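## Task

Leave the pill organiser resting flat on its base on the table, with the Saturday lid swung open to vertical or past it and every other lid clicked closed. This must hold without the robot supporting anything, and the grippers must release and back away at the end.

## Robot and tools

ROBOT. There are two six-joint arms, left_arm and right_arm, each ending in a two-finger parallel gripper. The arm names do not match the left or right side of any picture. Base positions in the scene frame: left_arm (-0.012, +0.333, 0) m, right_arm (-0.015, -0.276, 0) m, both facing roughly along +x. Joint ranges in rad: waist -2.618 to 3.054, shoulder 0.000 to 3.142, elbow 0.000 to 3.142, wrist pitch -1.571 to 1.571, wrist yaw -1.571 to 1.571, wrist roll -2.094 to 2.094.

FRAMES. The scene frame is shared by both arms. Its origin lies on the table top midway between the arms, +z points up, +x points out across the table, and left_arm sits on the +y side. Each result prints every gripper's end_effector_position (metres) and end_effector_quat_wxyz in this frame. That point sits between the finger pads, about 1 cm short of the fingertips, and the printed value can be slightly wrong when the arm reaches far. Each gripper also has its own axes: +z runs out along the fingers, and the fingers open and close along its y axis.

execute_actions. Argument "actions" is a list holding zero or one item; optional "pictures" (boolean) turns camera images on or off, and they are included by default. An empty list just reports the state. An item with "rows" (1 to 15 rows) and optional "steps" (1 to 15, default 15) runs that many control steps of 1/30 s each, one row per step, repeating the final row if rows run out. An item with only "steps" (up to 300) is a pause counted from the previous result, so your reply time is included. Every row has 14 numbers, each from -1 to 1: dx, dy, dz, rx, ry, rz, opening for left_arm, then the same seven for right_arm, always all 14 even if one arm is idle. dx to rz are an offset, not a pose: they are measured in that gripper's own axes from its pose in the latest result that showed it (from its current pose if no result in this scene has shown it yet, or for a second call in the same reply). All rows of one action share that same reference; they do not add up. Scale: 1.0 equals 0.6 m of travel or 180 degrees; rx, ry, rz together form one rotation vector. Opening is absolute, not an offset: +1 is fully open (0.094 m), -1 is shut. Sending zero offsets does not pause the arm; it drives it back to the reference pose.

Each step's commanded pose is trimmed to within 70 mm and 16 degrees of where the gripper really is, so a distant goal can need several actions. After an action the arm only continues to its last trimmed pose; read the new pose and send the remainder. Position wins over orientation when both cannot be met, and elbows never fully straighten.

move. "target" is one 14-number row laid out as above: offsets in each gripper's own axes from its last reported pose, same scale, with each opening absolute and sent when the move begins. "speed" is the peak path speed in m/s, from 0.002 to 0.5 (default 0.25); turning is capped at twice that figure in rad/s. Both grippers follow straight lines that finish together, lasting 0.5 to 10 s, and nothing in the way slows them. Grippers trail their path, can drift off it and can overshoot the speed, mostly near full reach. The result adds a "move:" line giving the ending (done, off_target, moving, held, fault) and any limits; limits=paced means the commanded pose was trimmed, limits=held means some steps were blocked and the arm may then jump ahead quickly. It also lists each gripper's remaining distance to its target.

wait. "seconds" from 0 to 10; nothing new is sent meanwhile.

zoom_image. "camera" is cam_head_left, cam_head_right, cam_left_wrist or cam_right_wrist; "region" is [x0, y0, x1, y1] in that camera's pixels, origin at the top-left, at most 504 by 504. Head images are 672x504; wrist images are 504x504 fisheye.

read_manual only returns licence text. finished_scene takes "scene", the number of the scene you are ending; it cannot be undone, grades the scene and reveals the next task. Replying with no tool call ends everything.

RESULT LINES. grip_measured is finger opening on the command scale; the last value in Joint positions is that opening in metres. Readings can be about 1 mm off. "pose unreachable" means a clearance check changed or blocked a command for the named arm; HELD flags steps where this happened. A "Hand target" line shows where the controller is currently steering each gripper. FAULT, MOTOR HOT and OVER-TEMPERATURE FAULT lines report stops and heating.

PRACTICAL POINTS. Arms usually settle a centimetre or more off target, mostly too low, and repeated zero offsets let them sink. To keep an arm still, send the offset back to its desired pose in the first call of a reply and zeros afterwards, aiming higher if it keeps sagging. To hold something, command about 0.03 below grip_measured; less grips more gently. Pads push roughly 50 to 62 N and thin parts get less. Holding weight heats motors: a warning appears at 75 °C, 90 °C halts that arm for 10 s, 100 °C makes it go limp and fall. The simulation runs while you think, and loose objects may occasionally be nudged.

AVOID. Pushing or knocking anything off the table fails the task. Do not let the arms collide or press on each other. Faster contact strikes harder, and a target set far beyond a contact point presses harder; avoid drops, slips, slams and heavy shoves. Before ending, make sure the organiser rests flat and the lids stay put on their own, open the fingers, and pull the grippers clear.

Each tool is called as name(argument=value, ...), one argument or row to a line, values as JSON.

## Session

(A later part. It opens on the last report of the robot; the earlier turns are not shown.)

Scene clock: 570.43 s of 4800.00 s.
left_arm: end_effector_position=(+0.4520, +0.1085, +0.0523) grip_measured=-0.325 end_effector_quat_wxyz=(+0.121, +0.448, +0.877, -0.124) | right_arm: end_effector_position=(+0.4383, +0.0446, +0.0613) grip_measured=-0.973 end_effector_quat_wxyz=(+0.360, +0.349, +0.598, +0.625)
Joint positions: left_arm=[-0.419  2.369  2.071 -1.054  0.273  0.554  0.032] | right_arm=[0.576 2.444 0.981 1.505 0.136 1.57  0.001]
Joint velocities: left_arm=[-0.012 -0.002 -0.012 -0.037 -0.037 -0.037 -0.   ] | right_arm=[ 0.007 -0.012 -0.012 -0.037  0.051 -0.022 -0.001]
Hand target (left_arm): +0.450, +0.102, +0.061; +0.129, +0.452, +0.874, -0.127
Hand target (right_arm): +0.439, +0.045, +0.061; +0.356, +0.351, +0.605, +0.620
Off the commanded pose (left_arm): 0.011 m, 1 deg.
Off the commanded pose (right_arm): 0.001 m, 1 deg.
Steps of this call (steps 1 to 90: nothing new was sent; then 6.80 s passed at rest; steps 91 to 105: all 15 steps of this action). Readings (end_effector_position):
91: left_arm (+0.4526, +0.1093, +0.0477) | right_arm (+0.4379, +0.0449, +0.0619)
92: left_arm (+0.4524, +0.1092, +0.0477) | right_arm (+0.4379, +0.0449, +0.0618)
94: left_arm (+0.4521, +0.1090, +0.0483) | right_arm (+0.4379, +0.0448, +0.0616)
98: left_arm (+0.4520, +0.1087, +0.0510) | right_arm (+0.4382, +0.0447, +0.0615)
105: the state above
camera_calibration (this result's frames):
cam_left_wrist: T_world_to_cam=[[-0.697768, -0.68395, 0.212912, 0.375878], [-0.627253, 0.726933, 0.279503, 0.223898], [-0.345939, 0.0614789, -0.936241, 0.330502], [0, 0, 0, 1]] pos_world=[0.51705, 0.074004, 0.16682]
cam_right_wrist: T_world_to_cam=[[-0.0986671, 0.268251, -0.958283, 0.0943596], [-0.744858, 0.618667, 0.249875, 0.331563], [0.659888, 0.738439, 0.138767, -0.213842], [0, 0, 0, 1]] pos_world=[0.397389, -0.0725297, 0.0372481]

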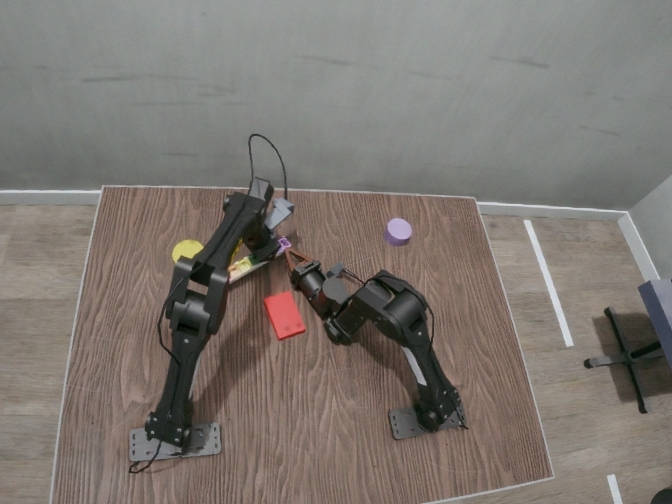

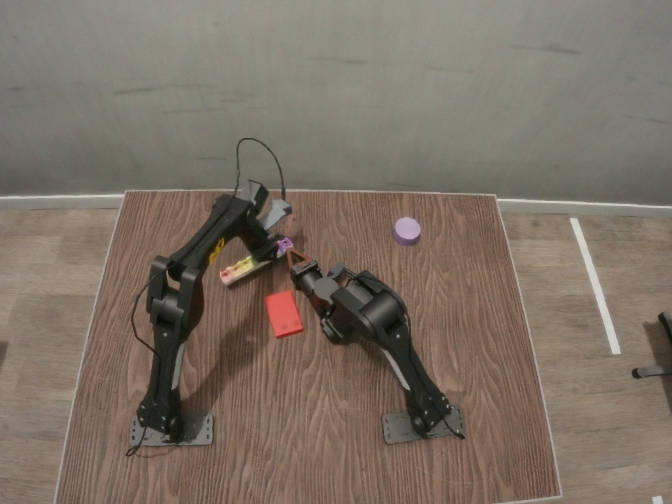

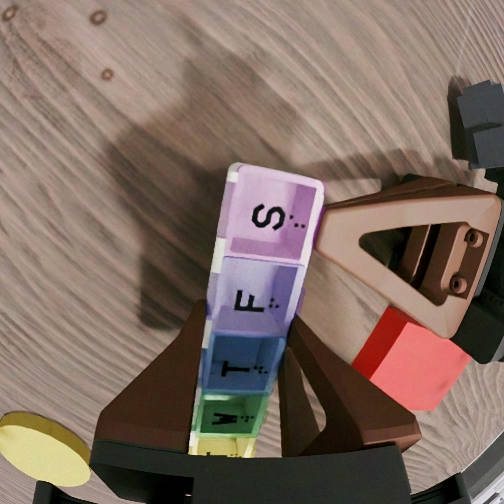

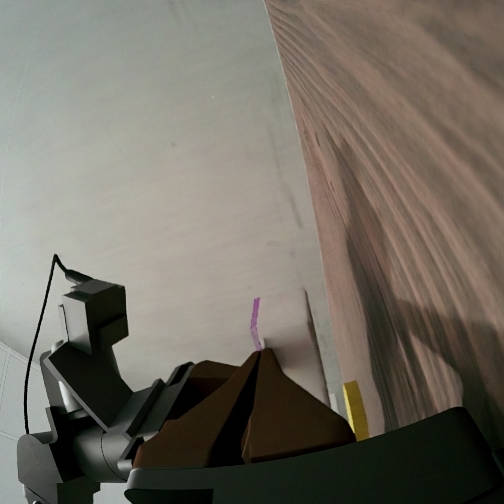

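execute_actions(
  actions=[
    {"rows":[[-0.008,-0.010,0.0,0,-0.008,0,-0.42,0,-0.002,0.002,0.008,0,0,-0.95],[-0.004,-0.010,0.01,0,-0.008,0,-0.42,0,-0.002,0.002,0.008,0,0,-0.95],[0.0,-0.010,0.018,0,-0.008,0,-0.42,0,-0.002,0.002,0.008,0,0,-0.95],[0.002,-0.010,0.026,0,-0.008,0,-0.42,0,-0.002,0.002,0.008,0,0,-0.95]],"steps":15},
  ],
)

zoom_image(
  camera="cam_left_wrist",
  region=[200, 130, 440, 330],
)

zoom_image(
  camera="cam_right_wrist",
  region=[180, 200, 380, 420],
)

Scene clock: 580.60 s of 4800.00 s.
left_arm: end_effector_position=(+0.4534, +0.1061, +0.0462) grip_measured=-0.325 end_effector_quat_wxyz=(+0.136, +0.443, +0.877, -0.128) | right_arm: end_effector_position=(+0.4399, +0.0431, +0.0599) grip_measured=-0.945 end_effector_quat_wxyz=(+0.362, +0.354, +0.601, +0.618)
Joint positions: left_arm=[-0.419  2.345  1.997 -0.97   0.283  0.541  0.032] | right_arm=[0.576 2.436 0.981 1.483 0.149 1.57  0.003]
Joint velocities: left_arm=[-0.002 -0.002 -0.007 -0.051  0.066 -0.022  0.   ] | right_arm=[-0.012 -0.017 -0.017 -0.066  0.081  0.022 -0.   ]
Hand target (left_arm): +0.448, +0.101, +0.038; +0.131, +0.447, +0.875, -0.130
Hand target (right_arm): +0.439, +0.045, +0.060; +0.356, +0.353, +0.606, +0.618
Off the commanded pose (left_arm): 0.011 m, 1 deg.
Off the commanded pose (right_arm): 0.002 m, 1 deg.
Steps of this call (steps 1 to 90: nothing new was sent; then 6.67 s passed at rest; steps 91 to 105: all 15 steps of this action). Readings (end_effector_position):
91: left_arm (+0.4520, +0.1086, +0.0517) | right_arm (+0.4384, +0.0446, +0.0612)
92: left_arm (+0.4517, +0.1084, +0.0509) | right_arm (+0.4384, +0.0445, +0.0612)
94: left_arm (+0.4515, +0.1081, +0.0485) | right_arm (+0.4386, +0.0446, +0.0608)
98: left_arm (+0.4525, +0.1072, +0.0466) | right_arm (+0.4393, +0.0440, +0.0601)
105: the state above
camera_calibration (this result's frames):
cam_left_wrist: T_world_to_cam=[[-0.695415, -0.68644, 0.212597, 0.375724], [-0.6408, 0.726253, 0.24886, 0.235888], [-0.325227, 0.0368291, -0.944919, 0.319089], [0, 0, 0, 1]] pos_world=[0.516217, 0.0748459, 0.162932]
cam_right_wrist: T_world_to_cam=[[-0.106591, 0.261378, -0.959333, 0.0974561], [-0.734048, 0.630113, 0.25324, 0.328623], [0.67068, 0.73119, 0.1247, -0.21714], [0, 0, 0, 1]] pos_world=[0.397244, -0.073772, 0.0373498]

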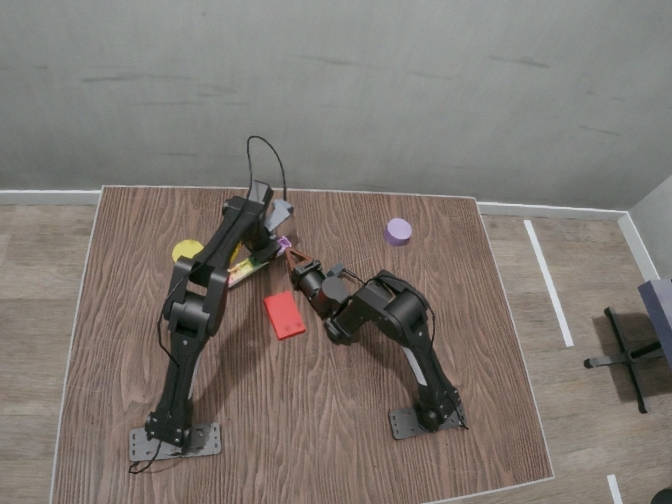

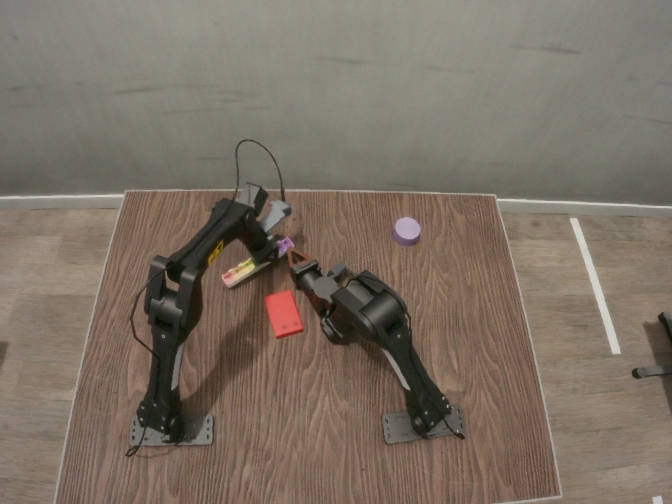

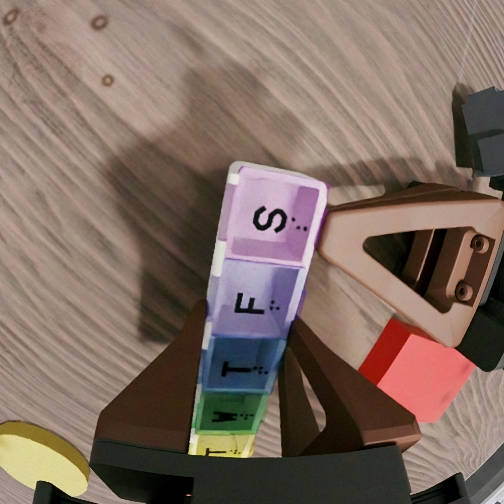

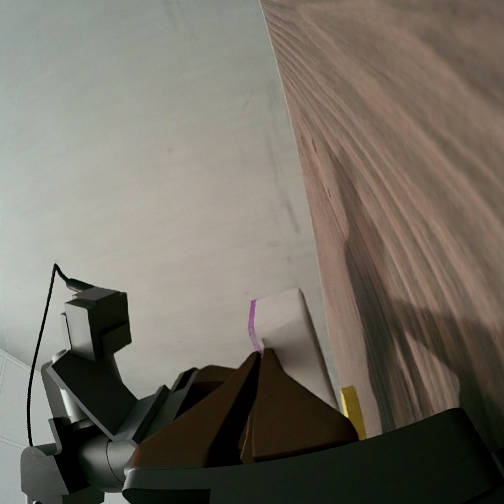

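Region (200, 130, 440, 330) of cam_left_wrist's 504x504 image, scaled by 2.100, with more detail than that image has.

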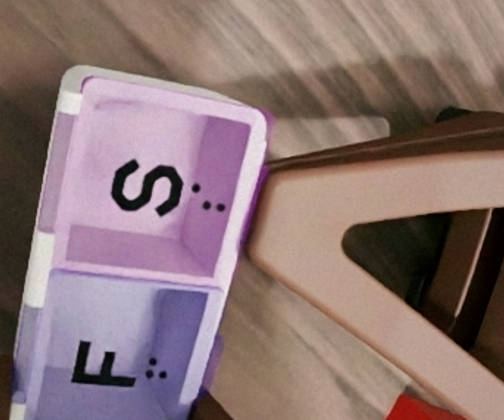

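Region (180, 200, 380, 420) of cam_right_wrist's 504x504 image, scaled by 2.291, with more detail than that image has; it fills the left 458 columns of this view, and the rest is white.

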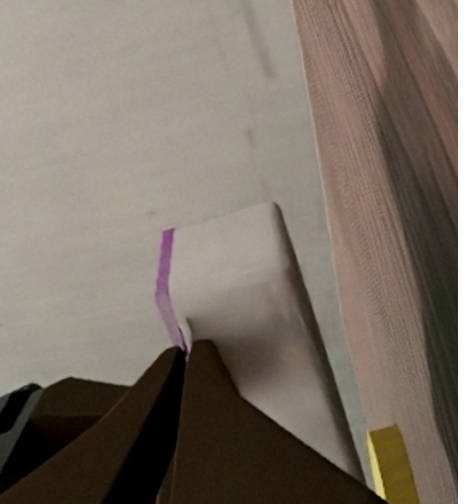

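zoom_image(
  camera="cam_left_wrist",
  region=[200, 150, 350, 350],
)

zoom_image(
  camera="cam_head_right",
  region=[210, 210, 330, 300],
)

Region (200, 150, 350, 350) of cam_left_wrist's 504x504 image, scaled by 2.520, with more detail than that image has; it fills the left 378 columns of this view, and the rest is white.

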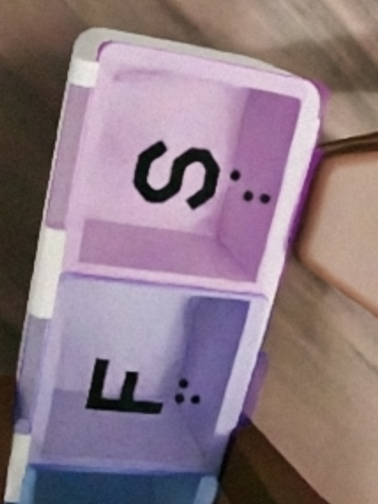

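Region (210, 210, 330, 300) of cam_head_right's 672x504 image, scaled by 4.200, with more detail than that image has; it fills the top 378 rows of this view, and the rest is white.

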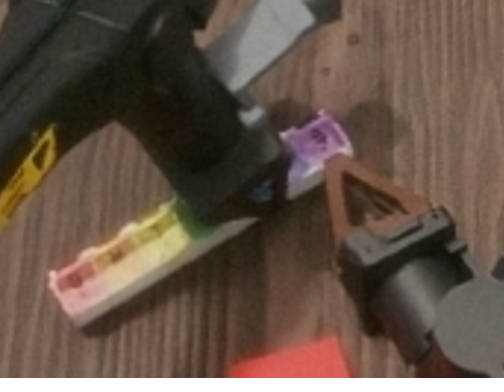

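execute_actions(
  actions=[
    {"rows":[[0.0,-0.010,0.02,0,-0.008,0,-0.42,0,-0.002,0.002,0.008,0,0,-0.94],[0.002,-0.010,0.026,0,-0.008,0,-0.42,0,-0.002,0.002,0.008,0,0,-0.94],[0.004,-0.010,0.032,0,-0.008,0,-0.42,0,-0.002,0.002,0.008,0,0,-0.94],[0.006,-0.010,0.038,0,-0.008,0,-0.42,0,-0.002,0.002,0.008,0,0,-0.94]],"steps":15},
  ],
)

zoom_image(
  camera="cam_left_wrist",
  region=[200, 130, 440, 330],
)

zoom_image(
  camera="cam_right_wrist",
  region=[180, 200, 380, 420],
)

Scene clock: 594.07 s of 4800.00 s.
left_arm: end_effector_position=(+0.4554, +0.1034, +0.0389) grip_measured=-0.325 end_effector_quat_wxyz=(+0.154, +0.439, +0.875, -0.133) | right_arm: end_effector_position=(+0.4418, +0.0412, +0.0583) grip_measured=-0.935 end_effector_quat_wxyz=(+0.364, +0.362, +0.604, +0.610)
Joint positions: left_arm=[-0.419  2.324  1.919 -0.876  0.294  0.527  0.032] | right_arm=[0.576 2.426 0.981 1.454 0.164 1.572 0.003]
Joint velocities: left_arm=[ 0.007 -0.007 -0.007 -0.095 -0.037  0.051  0.   ] | right_arm=[-0.012 -0.022 -0.017 -0.022  0.051  0.037 -0.001]
Hand target (left_arm): +0.449, +0.098, +0.025; +0.147, +0.442, +0.875, -0.134
Hand target (right_arm): +0.441, +0.044, +0.059; +0.358, +0.359, +0.608, +0.611
Off the commanded pose (left_arm): 0.017 m, 1 deg.
Off the commanded pose (right_arm): 0.003 m, 1 deg.
Steps of this call (steps 1 to 90: nothing new was sent; then 9.97 s passed at rest; steps 91 to 105: all 15 steps of this action). Readings (end_effector_position):
91: left_arm (+0.4537, +0.1057, +0.0458) | right_arm (+0.4403, +0.0425, +0.0599)
92: left_arm (+0.4537, +0.1054, +0.0450) | right_arm (+0.4405, +0.0424, +0.0596)
94: left_arm (+0.4540, +0.1048, +0.0429) | right_arm (+0.4409, +0.0422, +0.0591)
98: left_arm (+0.4548, +0.1039, +0.0390) | right_arm (+0.4414, +0.0418, +0.0584)
105: the state above
camera_calibration (this result's frames):
cam_left_wrist: T_world_to_cam=[[-0.694146, -0.68821, 0.211017, 0.376462], [-0.654439, 0.725444, 0.213168, 0.248599], [-0.299786, 0.00987238, -0.953956, 0.304485], [0, 0, 0, 1]] pos_world=[0.515293, 0.0757344, 0.158032]
cam_right_wrist: T_world_to_cam=[[-0.117828, 0.253568, -0.960114, 0.101907], [-0.720579, 0.643439, 0.258365, 0.324783], [0.683288, 0.72228, 0.106901, -0.220975], [0, 0, 0, 1]] pos_world=[0.397029, -0.0752127, 0.0375519]

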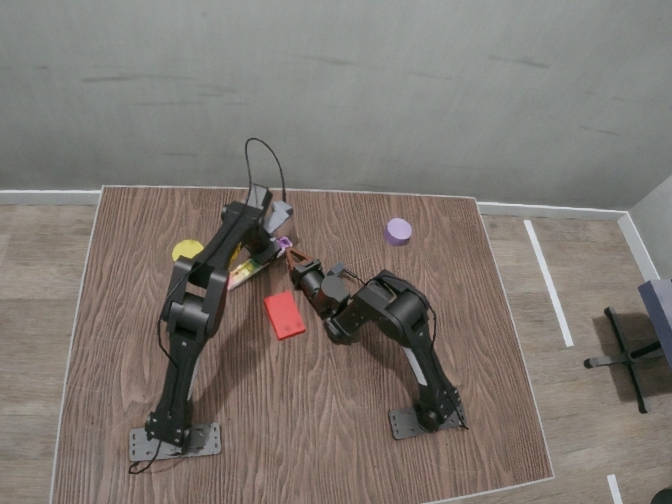

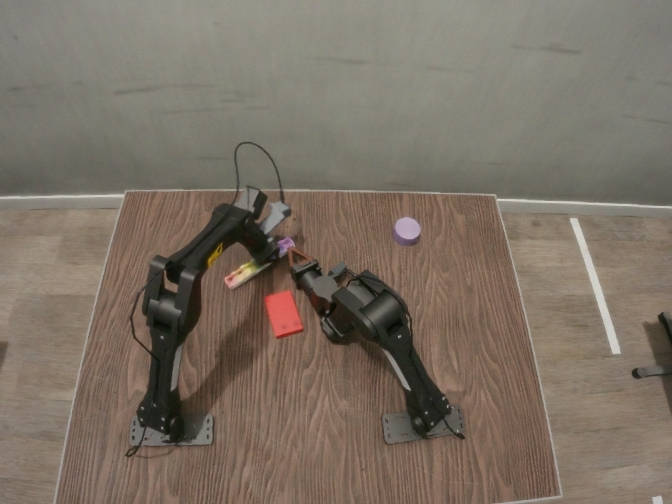

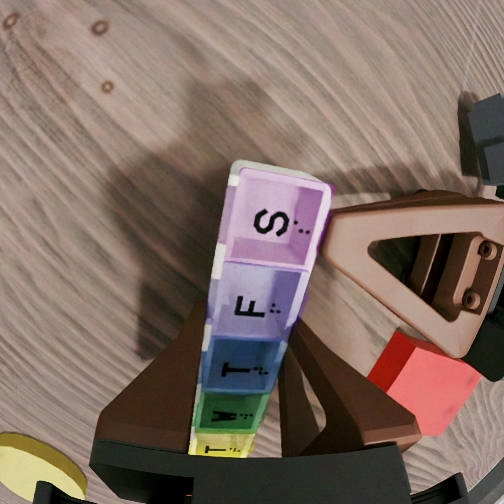

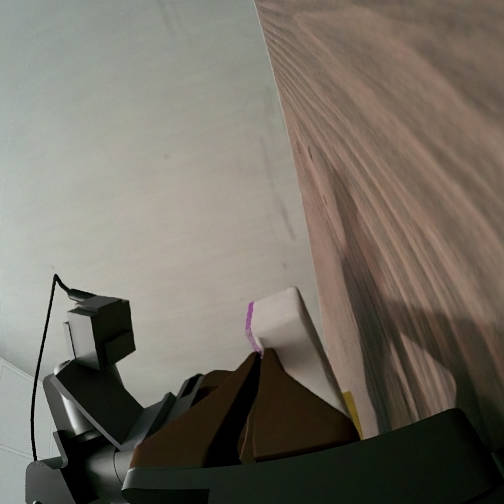

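Region (200, 130, 440, 330) of cam_left_wrist's 504x504 image, scaled by 2.100, with more detail than that image has.

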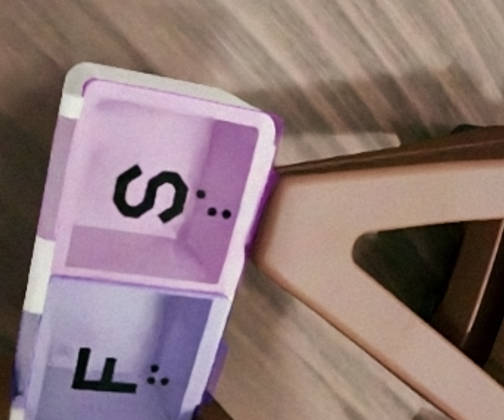

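Region (180, 200, 380, 420) of cam_right_wrist's 504x504 image, scaled by 2.291, with more detail than that image has; it fills the left 458 columns of this view, and the rest is white.

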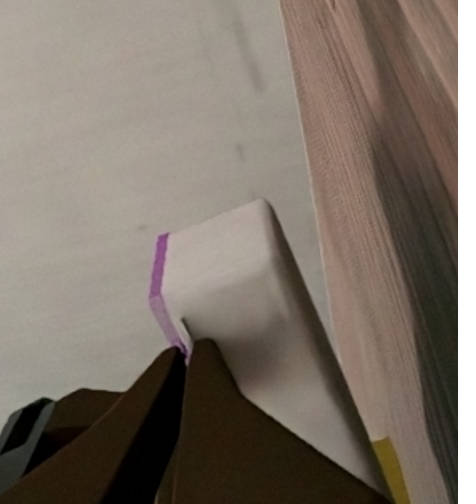

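execute_actions(
  actions=[
    {"rows":[[0.003,-0.010,0.028,0,-0.008,0,-0.42,0,0,0.002,-0.005,0,0,-0.94],[0.003,-0.010,0.028,0,-0.008,0,-0.42,0,0,0.002,-0.015,0,0,-0.94],[0.003,-0.010,0.03,0,-0.008,0,-0.42,0,0,0.002,-0.025,0,0,-0.94],[0.004,-0.010,0.032,0,-0.008,0,-0.42,0,0,0.002,-0.035,0,0,-0.94],[0.004,-0.010,0.032,0,-0.008,0,-0.42,0,0,0.002,-0.045,0,0,-0.94]],"steps":15},
  ],
)

zoom_image(
  camera="cam_left_wrist",
  region=[200, 130, 440, 330],
)

zoom_image(
  camera="cam_right_wrist",
  region=[180, 200, 380, 420],
)

Scene clock: 604.67 s of 4800.00 s.
left_arm: end_effector_position=(+0.4556, +0.0992, +0.0433) grip_measured=-0.325 end_effector_quat_wxyz=(+0.174, +0.438, +0.870, -0.142) | right_arm: end_effector_position=(+0.4410, +0.0372, +0.0628) grip_measured=-0.934 end_effector_quat_wxyz=(+0.378, +0.357, +0.584, +0.623)
Joint positions: left_arm=[-0.419  2.292  1.865 -0.813  0.317  0.52   0.032] | right_arm=[0.576 2.457 0.981 1.54  0.179 1.563 0.003]
Joint velocities: left_arm=[-0.012  0.007 -0.007  0.007 -0.007 -0.037  0.   ] | right_arm=[ 0.007  0.002  0.002  0.007 -0.007  0.051  0.001]
Hand target (left_arm): +0.451, +0.095, +0.022; +0.164, +0.437, +0.873, -0.138
Hand target (right_arm): +0.443, +0.042, +0.059; +0.376, +0.352, +0.583, +0.629
Off the commanded pose (left_arm): 0.023 m, 1 deg.
Off the commanded pose (right_arm): 0.007 m, 5 deg.
joint sent to its limit (right arm) — the command would take joint 4 (wrist pitch) past its upper limit, so that joint was sent only as far as its limit.
Steps of this call (steps 1 to 90: nothing new was sent; then 7.10 s passed at rest; steps 91 to 105: all 15 steps of this action). Readings (end_effector_position):
91: left_arm (+0.4555, +0.1030, +0.0391) | right_arm (+0.4420, +0.0408, +0.0582)
92: left_arm (+0.4555, +0.1028, +0.0393) | right_arm (+0.4420, +0.0406, +0.0582)
94: left_arm (+0.4554, +0.1020, +0.0408) | right_arm (+0.4415, +0.0396, +0.0599)
98: left_arm (+0.4554, +0.1003, +0.0428) | right_arm (+0.4409, +0.0382, +0.0622)
105: the state above
camera_calibration (this result's frames):
cam_left_wrist: T_world_to_cam=[[-0.700885, -0.679788, 0.215986, 0.374813], [-0.65899, 0.733011, 0.168603, 0.254172], [-0.272934, -0.0241607, -0.961729, 0.30023], [0, 0, 0, 1]] pos_world=[0.51214, 0.075736, 0.164932]
cam_right_wrist: T_world_to_cam=[[-0.0680705, 0.280402, -0.957466, 0.0840928], [-0.722406, 0.648057, 0.241148, 0.327327], [0.688111, 0.708094, 0.15845, -0.222905], [0, 0, 0, 1]] pos_world=[0.395571, -0.0778685, 0.0369012]

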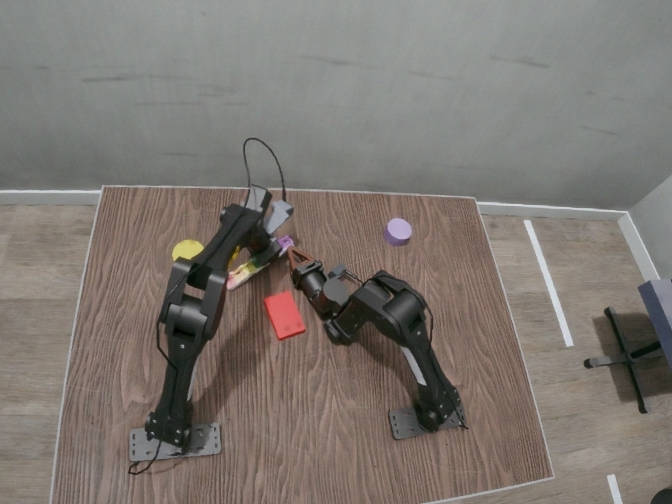

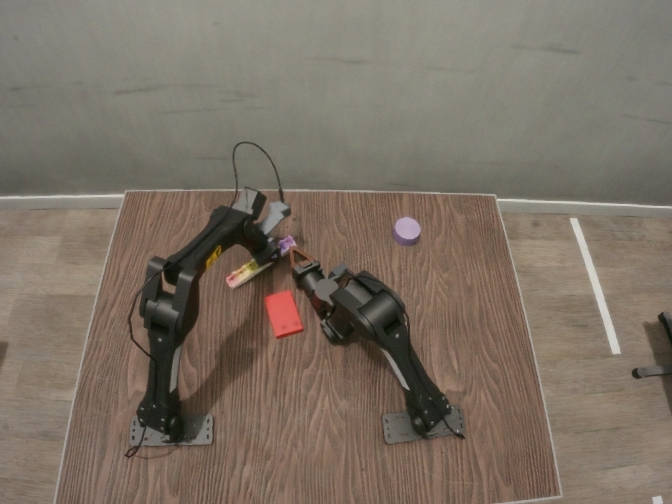

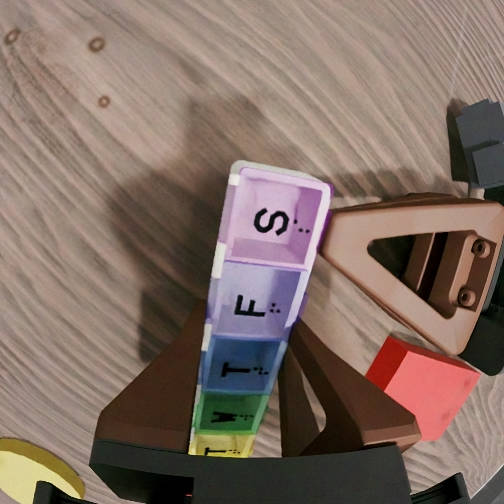

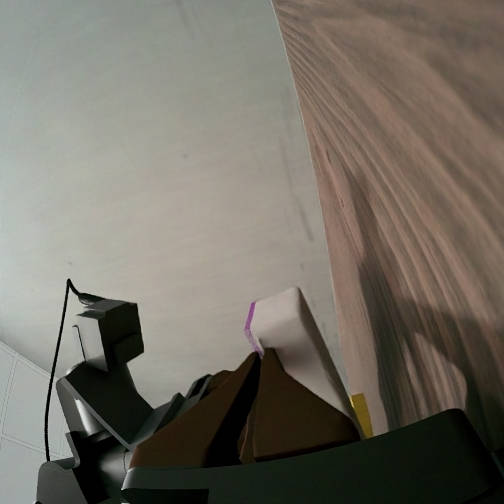

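Region (200, 130, 440, 330) of cam_left_wrist's 504x504 image, scaled by 2.100, with more detail than that image has.

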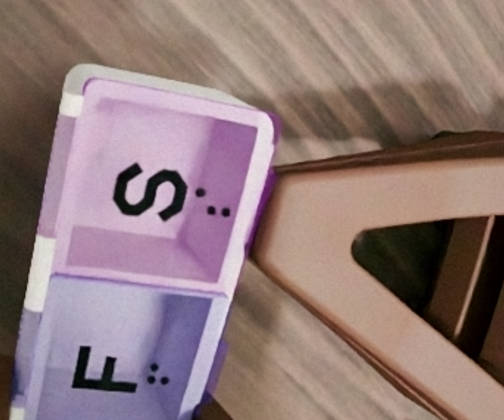

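Region (180, 200, 380, 420) of cam_right_wrist's 504x504 image, scaled by 2.291, with more detail than that image has; it fills the left 458 columns of this view, and the rest is white.

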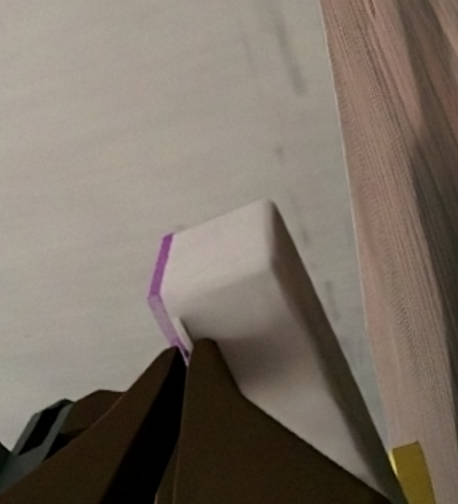

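execute_actions(
  actions=[
    {"rows":[[0.006,-0.010,0.04,0,-0.008,0,-0.42,0,0.003,0.002,-0.02,0,0,-0.94],[0.008,-0.010,0.045,0,-0.008,0,-0.42,0,0.003,0.002,-0.02,0,0,-0.94],[0.010,-0.010,0.05,0,-0.008,0,-0.42,0,0.003,0.002,-0.02,0,0,-0.94],[0.012,-0.010,0.055,0,-0.008,0,-0.42,0,0.003,0.002,-0.02,0,0,-0.94],[0.014,-0.010,0.06,0,-0.008,0,-0.42,0,0.003,0.002,-0.02,0,0,-0.94],[0.016,-0.010,0.065,0,-0.008,0,-0.42,0,0.003,0.002,-0.02,0,0,-0.94]],"steps":15},
  ],
)

zoom_image(
  camera="cam_left_wrist",
  region=[200, 130, 440, 330],
)

zoom_image(
  camera="cam_right_wrist",
  region=[180, 200, 380, 420],
)

Scene clock: 628.67 s of 4800.00 s.
left_arm: end_effector_position=(+0.4590, +0.0928, +0.0430) grip_measured=-0.327 end_effector_quat_wxyz=(+0.207, +0.436, +0.862, -0.154) | right_arm: end_effector_position=(+0.4436, +0.0319, +0.0629) grip_measured=-0.934 end_effector_quat_wxyz=(+0.388, +0.366, +0.578, +0.617)
Joint positions: left_arm=[-0.419  2.26   1.778 -0.689  0.345  0.505  0.032] | right_arm=[0.576 2.458 0.981 1.542 0.212 1.561 0.003]
Joint velocities: left_arm=[ 0.012 -0.002 -0.012 -0.037  0.095  0.007 -0.   ] | right_arm=[ 0.002 -0.012 -0.002 -0.037  0.007 -0.066  0.001]
Hand target (left_arm): +0.450, +0.089, +0.006; +0.184, +0.437, +0.868, -0.148
Hand target (right_arm): +0.442, +0.038, +0.065; +0.381, +0.355, +0.579, +0.627
Off the commanded pose (left_arm): 0.039 m, 3 deg.
Off the commanded pose (right_arm): 0.006 m, 4 deg.
joint sent to its limit (right arm) — the command would take joint 4 (wrist pitch) past its upper limit, so that joint was sent only as far as its limit.
Steps of this call (steps 1 to 90: nothing new was sent; then 20.50 s passed at rest; steps 91 to 105: all 15 steps of this action). Readings (end_effector_position):
91: left_arm (+0.4558, +0.0985, +0.0432) | right_arm (+0.4413, +0.0366, +0.0628)
92: left_arm (+0.4557, +0.0981, +0.0431) | right_arm (+0.4414, +0.0364, +0.0629)
94: left_arm (+0.4563, +0.0973, +0.0428) | right_arm (+0.4417, +0.0358, +0.0629)
98: left_arm (+0.4575, +0.0953, +0.0427) | right_arm (+0.4426, +0.0340, +0.0629)
105: the state above
camera_calibration (this result's frames):
cam_left_wrist: T_world_to_cam=[[-0.709503, -0.670669, 0.216352, 0.376025], [-0.667811, 0.737922, 0.0974652, 0.267769], [-0.225018, -0.0753304, -0.971438, 0.283889], [0, 0, 0, 1]] pos_world=[0.50949, 0.075981, 0.168329]
cam_right_wrist: T_world_to_cam=[[-0.0583632, 0.283111, -0.95731, 0.0814339], [-0.70084, 0.671283, 0.24125, 0.322255], [0.710926, 0.685001, 0.159238, -0.230398], [0, 0, 0, 1]] pos_world=[0.394398, -0.0815567, 0.0369012]

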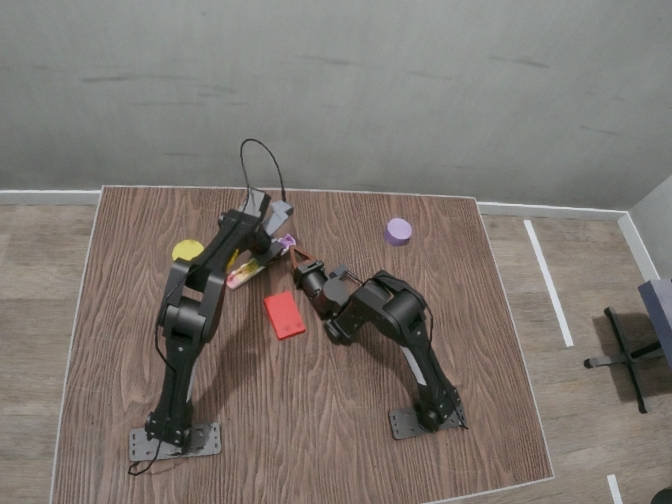

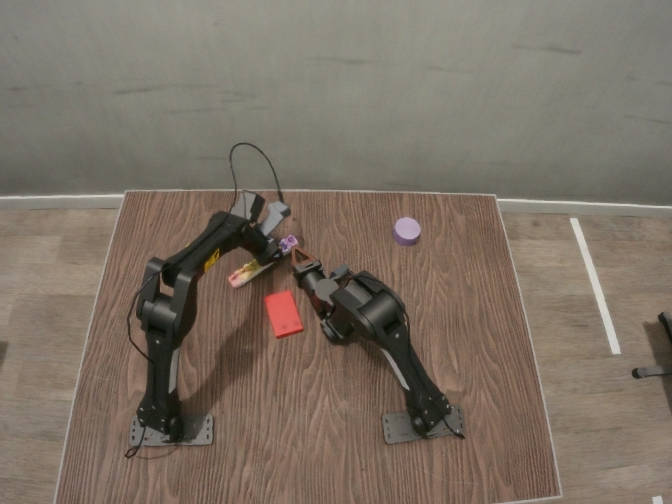

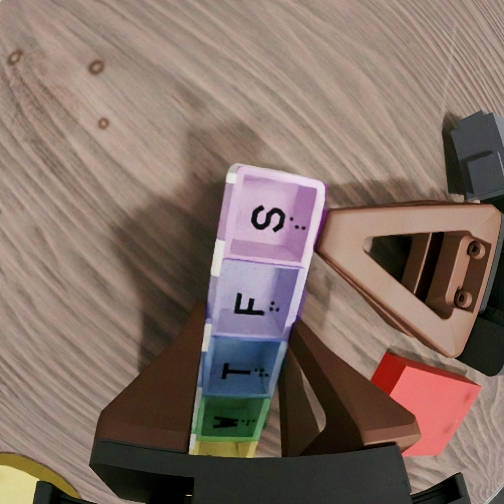

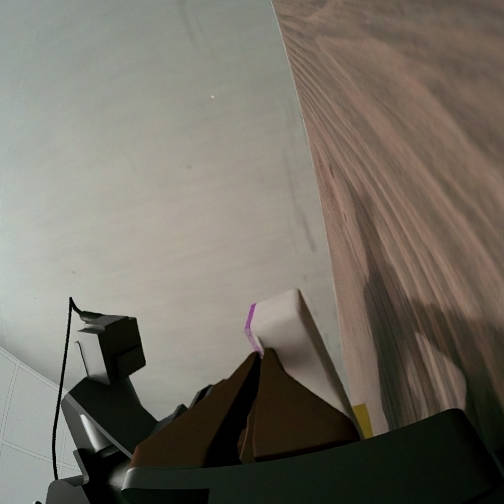

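Region (200, 130, 440, 330) of cam_left_wrist's 504x504 image, scaled by 2.100, with more detail than that image has.

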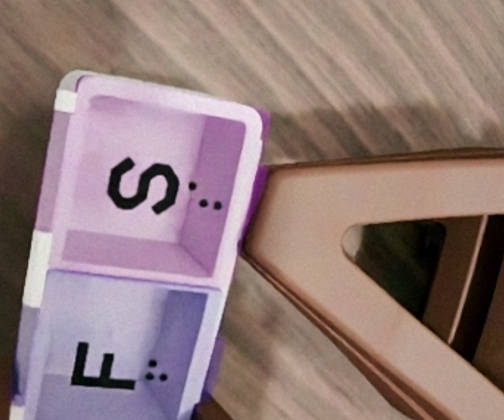

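Region (180, 200, 380, 420) of cam_right_wrist's 504x504 image, scaled by 2.291, with more detail than that image has; it fills the left 458 columns of this view, and the rest is white.

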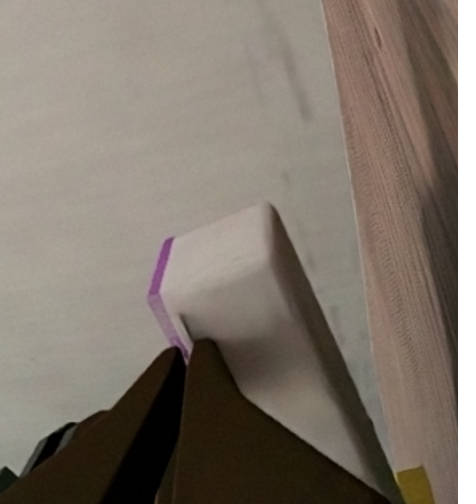

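execute_actions(
  actions=[
    {"rows":[[0.010,-0.008,0.05,0,-0.02,0,-0.42,0,0.003,0.002,-0.02,0,0,-0.94],[0.010,-0.008,0.05,0,-0.03,0,-0.42,0,0.003,0.002,-0.02,0,0,-0.94],[0.010,-0.008,0.05,0,-0.04,0,-0.42,0,0.003,0.002,-0.02,0,0,-0.94],[0.010,-0.008,0.05,0,-0.05,0,-0.42,0,0.003,0.002,-0.02,0,0,-0.94],[0.010,-0.008,0.05,0,-0.06,0,-0.42,0,0.003,0.002,-0.02,0,0,-0.94],[0.010,-0.008,0.05,0,-0.07,0,-0.42,0,0.003,0.002,-0.02,0,0,-0.94]],"steps":15},
  ],
)

zoom_image(
  camera="cam_left_wrist",
  region=[200, 130, 440, 330],
)

zoom_image(
  camera="cam_right_wrist",
  region=[180, 200, 380, 420],
)

Scene clock: 656.07 s of 4800.00 s.
left_arm: end_effector_position=(+0.4648, +0.0833, +0.0446) grip_measured=-0.338 end_effector_quat_wxyz=(+0.316, +0.421, +0.825, -0.205) | right_arm: end_effector_position=(+0.4469, +0.0249, +0.0632) grip_measured=-0.935 end_effector_quat_wxyz=(+0.400, +0.378, +0.570, +0.610)
Joint positions: left_arm=[-0.391  2.169  1.487 -0.255  0.476  0.453  0.031] | right_arm=[0.574 2.458 0.981 1.543 0.251 1.559 0.003]
Joint velocities: left_arm=[-0.007  0.007 -0.105  0.256 -0.007 -0.022 -0.001] | right_arm=[-0.012  0.002  0.022 -0.081  0.066 -0.022 -0.   ]
Hand target (left_arm): +0.457, +0.082, +0.016; +0.299, +0.418, +0.834, -0.201
Hand target (right_arm): +0.445, +0.032, +0.065; +0.392, +0.365, +0.573, +0.621
Off the commanded pose (left_arm): 0.031 m, 2 deg.
Off the commanded pose (right_arm): 0.008 m, 4 deg.
joint sent to its limit (right arm) — the command would take joint 4 (wrist pitch) past its upper limit, so that joint was sent only as far as its limit.
Steps of this call (steps 1 to 90: nothing new was sent; then 23.90 s passed at rest; steps 91 to 105: all 15 steps of this action). Readings (end_effector_position):
91: left_arm (+0.4595, +0.0913, +0.0434) | right_arm (+0.4442, +0.0307, +0.0629)
92: left_arm (+0.4597, +0.0907, +0.0433) | right_arm (+0.4445, +0.0300, +0.0630)
94: left_arm (+0.4601, +0.0900, +0.0434) | right_arm (+0.4447, +0.0295, +0.0632)
98: left_arm (+0.4612, +0.0888, +0.0435) | right_arm (+0.4448, +0.0293, +0.0632)
105: the state above
camera_calibration (this result's frames):
cam_left_wrist: T_world_to_cam=[[-0.741688, -0.62789, 0.235909, 0.383945], [-0.666489, 0.729452, -0.153919, 0.289826], [-0.07544, -0.271391, -0.959508, 0.232302], [0, 0, 0, 1]] pos_world=[0.495458, 0.0927058, 0.17693]
cam_right_wrist: T_world_to_cam=[[-0.0465672, 0.286728, -0.956879, 0.0784847], [-0.673197, 0.6987, 0.242127, 0.316138], [0.737996, 0.655443, 0.160488, -0.239415], [0, 0, 0, 1]] pos_world=[0.393165, -0.0864661, 0.0369784]

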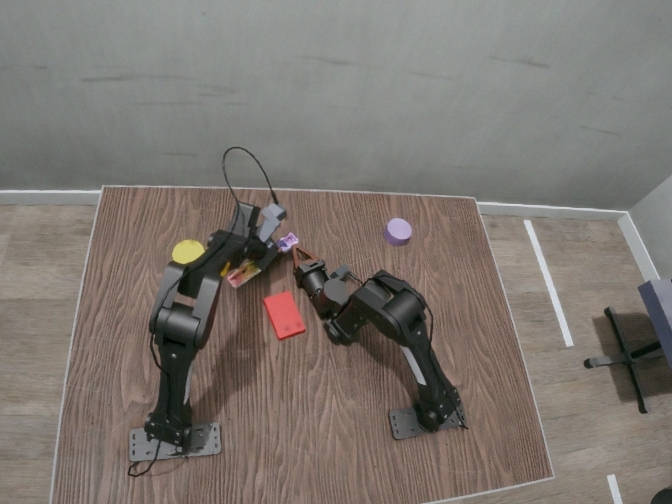

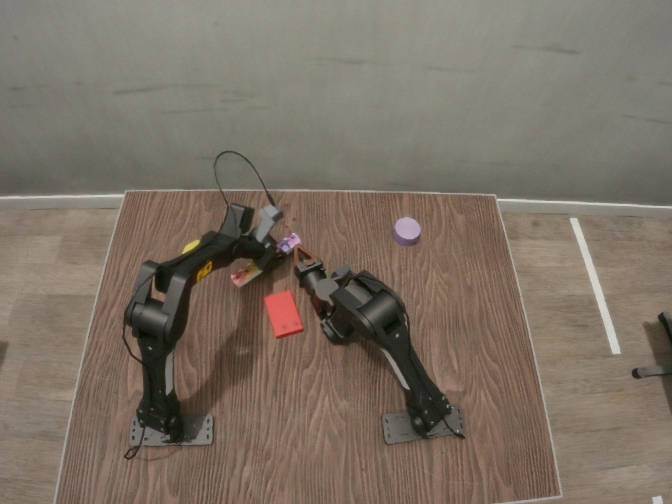

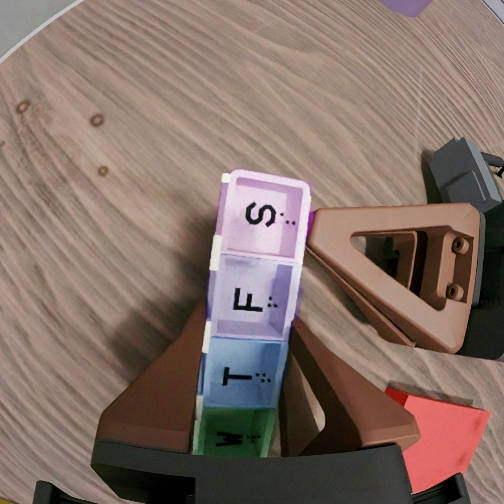

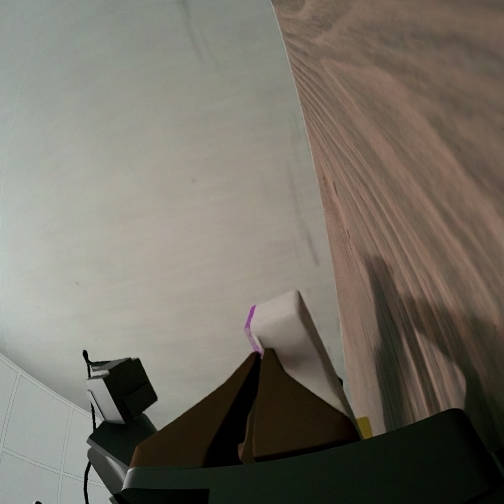

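Region (200, 130, 440, 330) of cam_left_wrist's 504x504 image, scaled by 2.100, with more detail than that image has.

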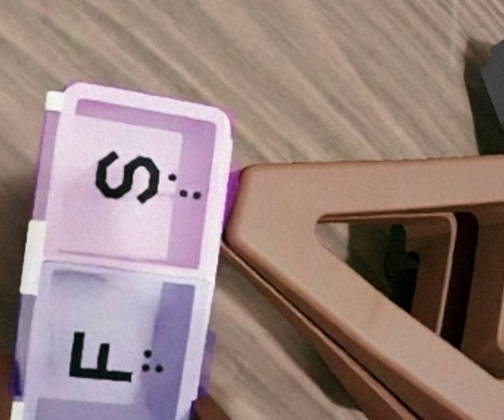

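Region (180, 200, 380, 420) of cam_right_wrist's 504x504 image, scaled by 2.291, with more detail than that image has; it fills the left 458 columns of this view, and the rest is white.

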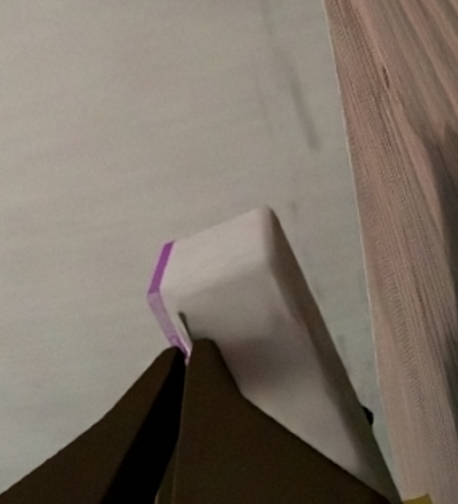

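execute_actions(
  actions=[
    {"rows":[[0.0,-0.006,0.02,0,0.01,0,-0.45,0,0.003,0.002,-0.02,0,0,-0.94],[0.0,-0.006,0.02,0,0.02,0,-0.45,0,0.003,0.002,-0.02,0,0,-0.94],[0.0,-0.006,0.02,0,0.03,0,-0.45,0,0.003,0.002,-0.02,0,0,-0.94],[0.0,-0.006,0.02,0,0.04,0,-0.45,0,0.003,0.002,-0.02,0,0,-0.94],[0.0,-0.006,0.02,0,0.05,0,-0.45,0,0.003,0.002,-0.02,0,0,-0.94],[0.0,-0.006,0.02,0,0.06,0,-0.45,0,0.003,0.002,-0.02,0,0,-0.94],[0.0,-0.006,0.02,0,0.07,0,-0.45,0,0.003,0.002,-0.02,0,0,-0.94],[0.0,-0.006,0.02,0,0.08,0,-0.45,0,0.003,0.002,-0.02,0,0,-0.94]],"steps":15},
  ],
)

zoom_image(
  camera="cam_left_wrist",
  region=[200, 130, 440, 330],
)

zoom_image(
  camera="cam_right_wrist",
  region=[180, 200, 380, 420],
)

Scene clock: 666.47 s of 4800.00 s.
left_arm: end_effector_position=(+0.4684, +0.0717, +0.0345) grip_measured=-0.343 end_effector_quat_wxyz=(+0.230, +0.438, +0.855, -0.156) | right_arm: end_effector_position=(+0.4461, +0.0266, +0.0640) grip_measured=-0.938 end_effector_quat_wxyz=(+0.398, +0.374, +0.571, +0.613)
Joint positions: left_arm=[-0.45   2.299  1.789 -0.605  0.341  0.475  0.031] | right_arm=[0.574 2.458 0.981 1.547 0.24  1.559 0.003]
Joint velocities: left_arm=[ 0.002  0.095  0.139 -0.403 -0.081  0.007  0.001] | right_arm=[-0.012  0.002 -0.012 -0.051 -0.066 -0.022 -0.   ]
Hand target (left_arm): +0.465, +0.074, +0.035; +0.213, +0.442, +0.858, -0.151
Hand target (right_arm): +0.448, +0.026, +0.065; +0.403, +0.376, +0.566, +0.613
Off the commanded pose (left_arm): 0.004 m, 2 deg.
Off the commanded pose (right_arm): 0.002 m, 3 deg.
joint sent to its limit (right arm) — the command would take joint 4 (wrist pitch) past its upper limit, so that joint was sent only as far as its limit.
Steps of this call (steps 1 to 90: nothing new was sent; then 6.90 s passed at rest; steps 91 to 105: all 15 steps of this action). Readings (end_effector_position):
91: left_arm (+0.4625, +0.0842, +0.0256) | right_arm (+0.4457, +0.0276, +0.0641)
92: left_arm (+0.4623, +0.0842, +0.0253) | right_arm (+0.4458, +0.0274, +0.0641)
94: left_arm (+0.4639, +0.0826, +0.0260) | right_arm (+0.4459, +0.0271, +0.0641)
98: left_arm (+0.4703, +0.0753, +0.0315) | right_arm (+0.4460, +0.0268, +0.0640)
105: the state above
camera_calibration (this result's frames):
cam_left_wrist: T_world_to_cam=[[-0.720352, -0.662852, 0.204254, 0.375298], [-0.668004, 0.742271, 0.0529602, 0.291805], [-0.186716, -0.0982925, -0.977484, 0.260079], [0, 0, 0, 1]] pos_world=[0.513835, 0.0577329, 0.162113]
cam_right_wrist: T_world_to_cam=[[-0.0466011, 0.287684, -0.956591, 0.0787553], [-0.681366, 0.691115, 0.241039, 0.318107], [0.730458, 0.663021, 0.163812, -0.237133], [0, 0, 0, 1]] pos_world=[0.393634, -0.0852811, 0.0375056]

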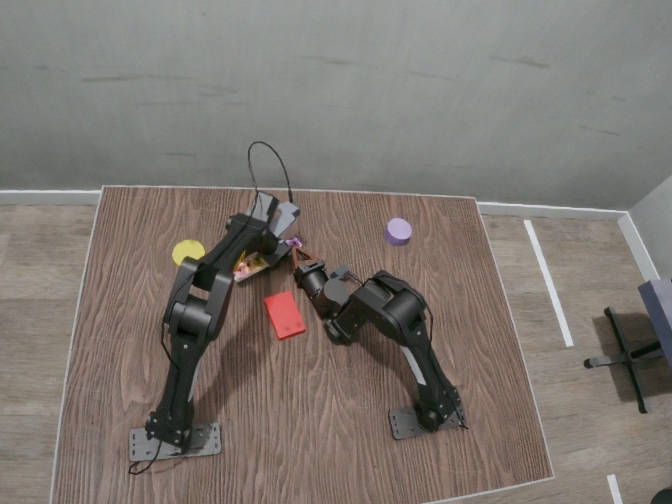

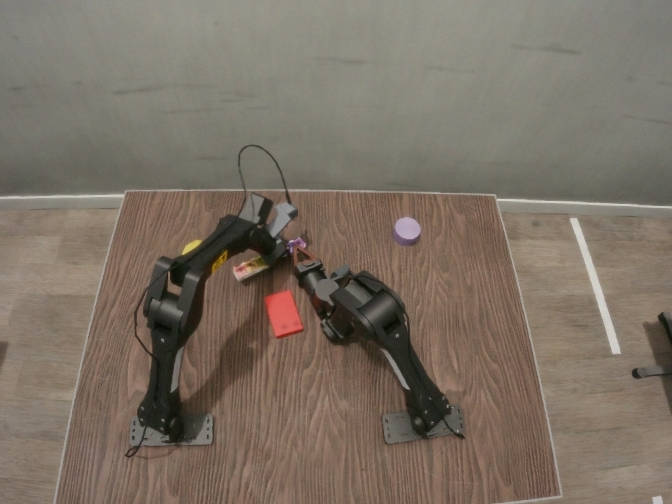

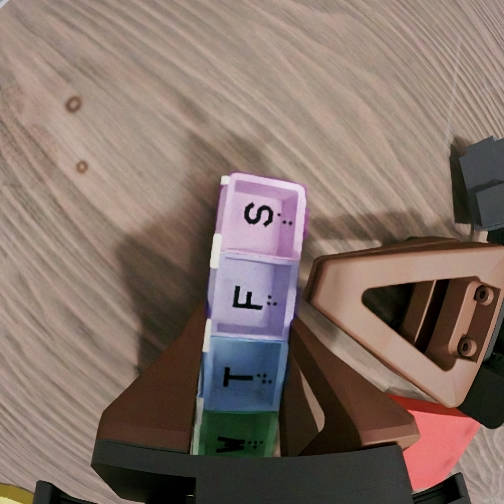

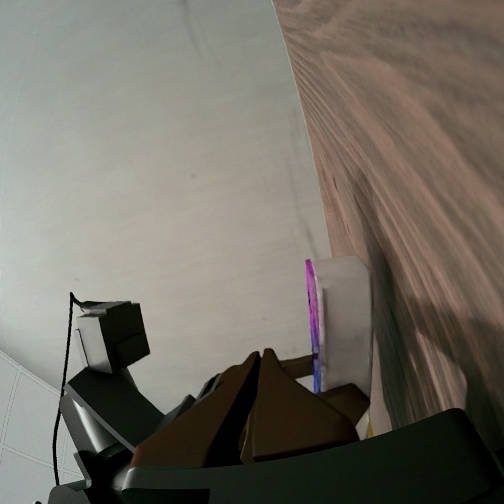

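Region (200, 130, 440, 330) of cam_left_wrist's 504x504 image, scaled by 2.100, with more detail than that image has.

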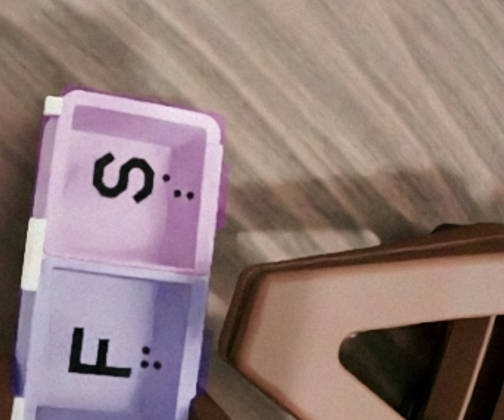

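Region (180, 200, 380, 420) of cam_right_wrist's 504x504 image, scaled by 2.291, with more detail than that image has; it fills the left 458 columns of this view, and the rest is white.

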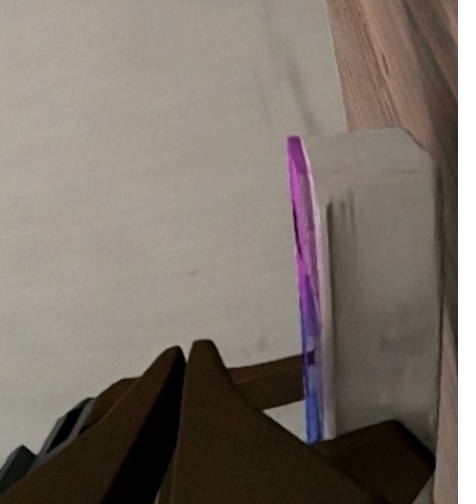

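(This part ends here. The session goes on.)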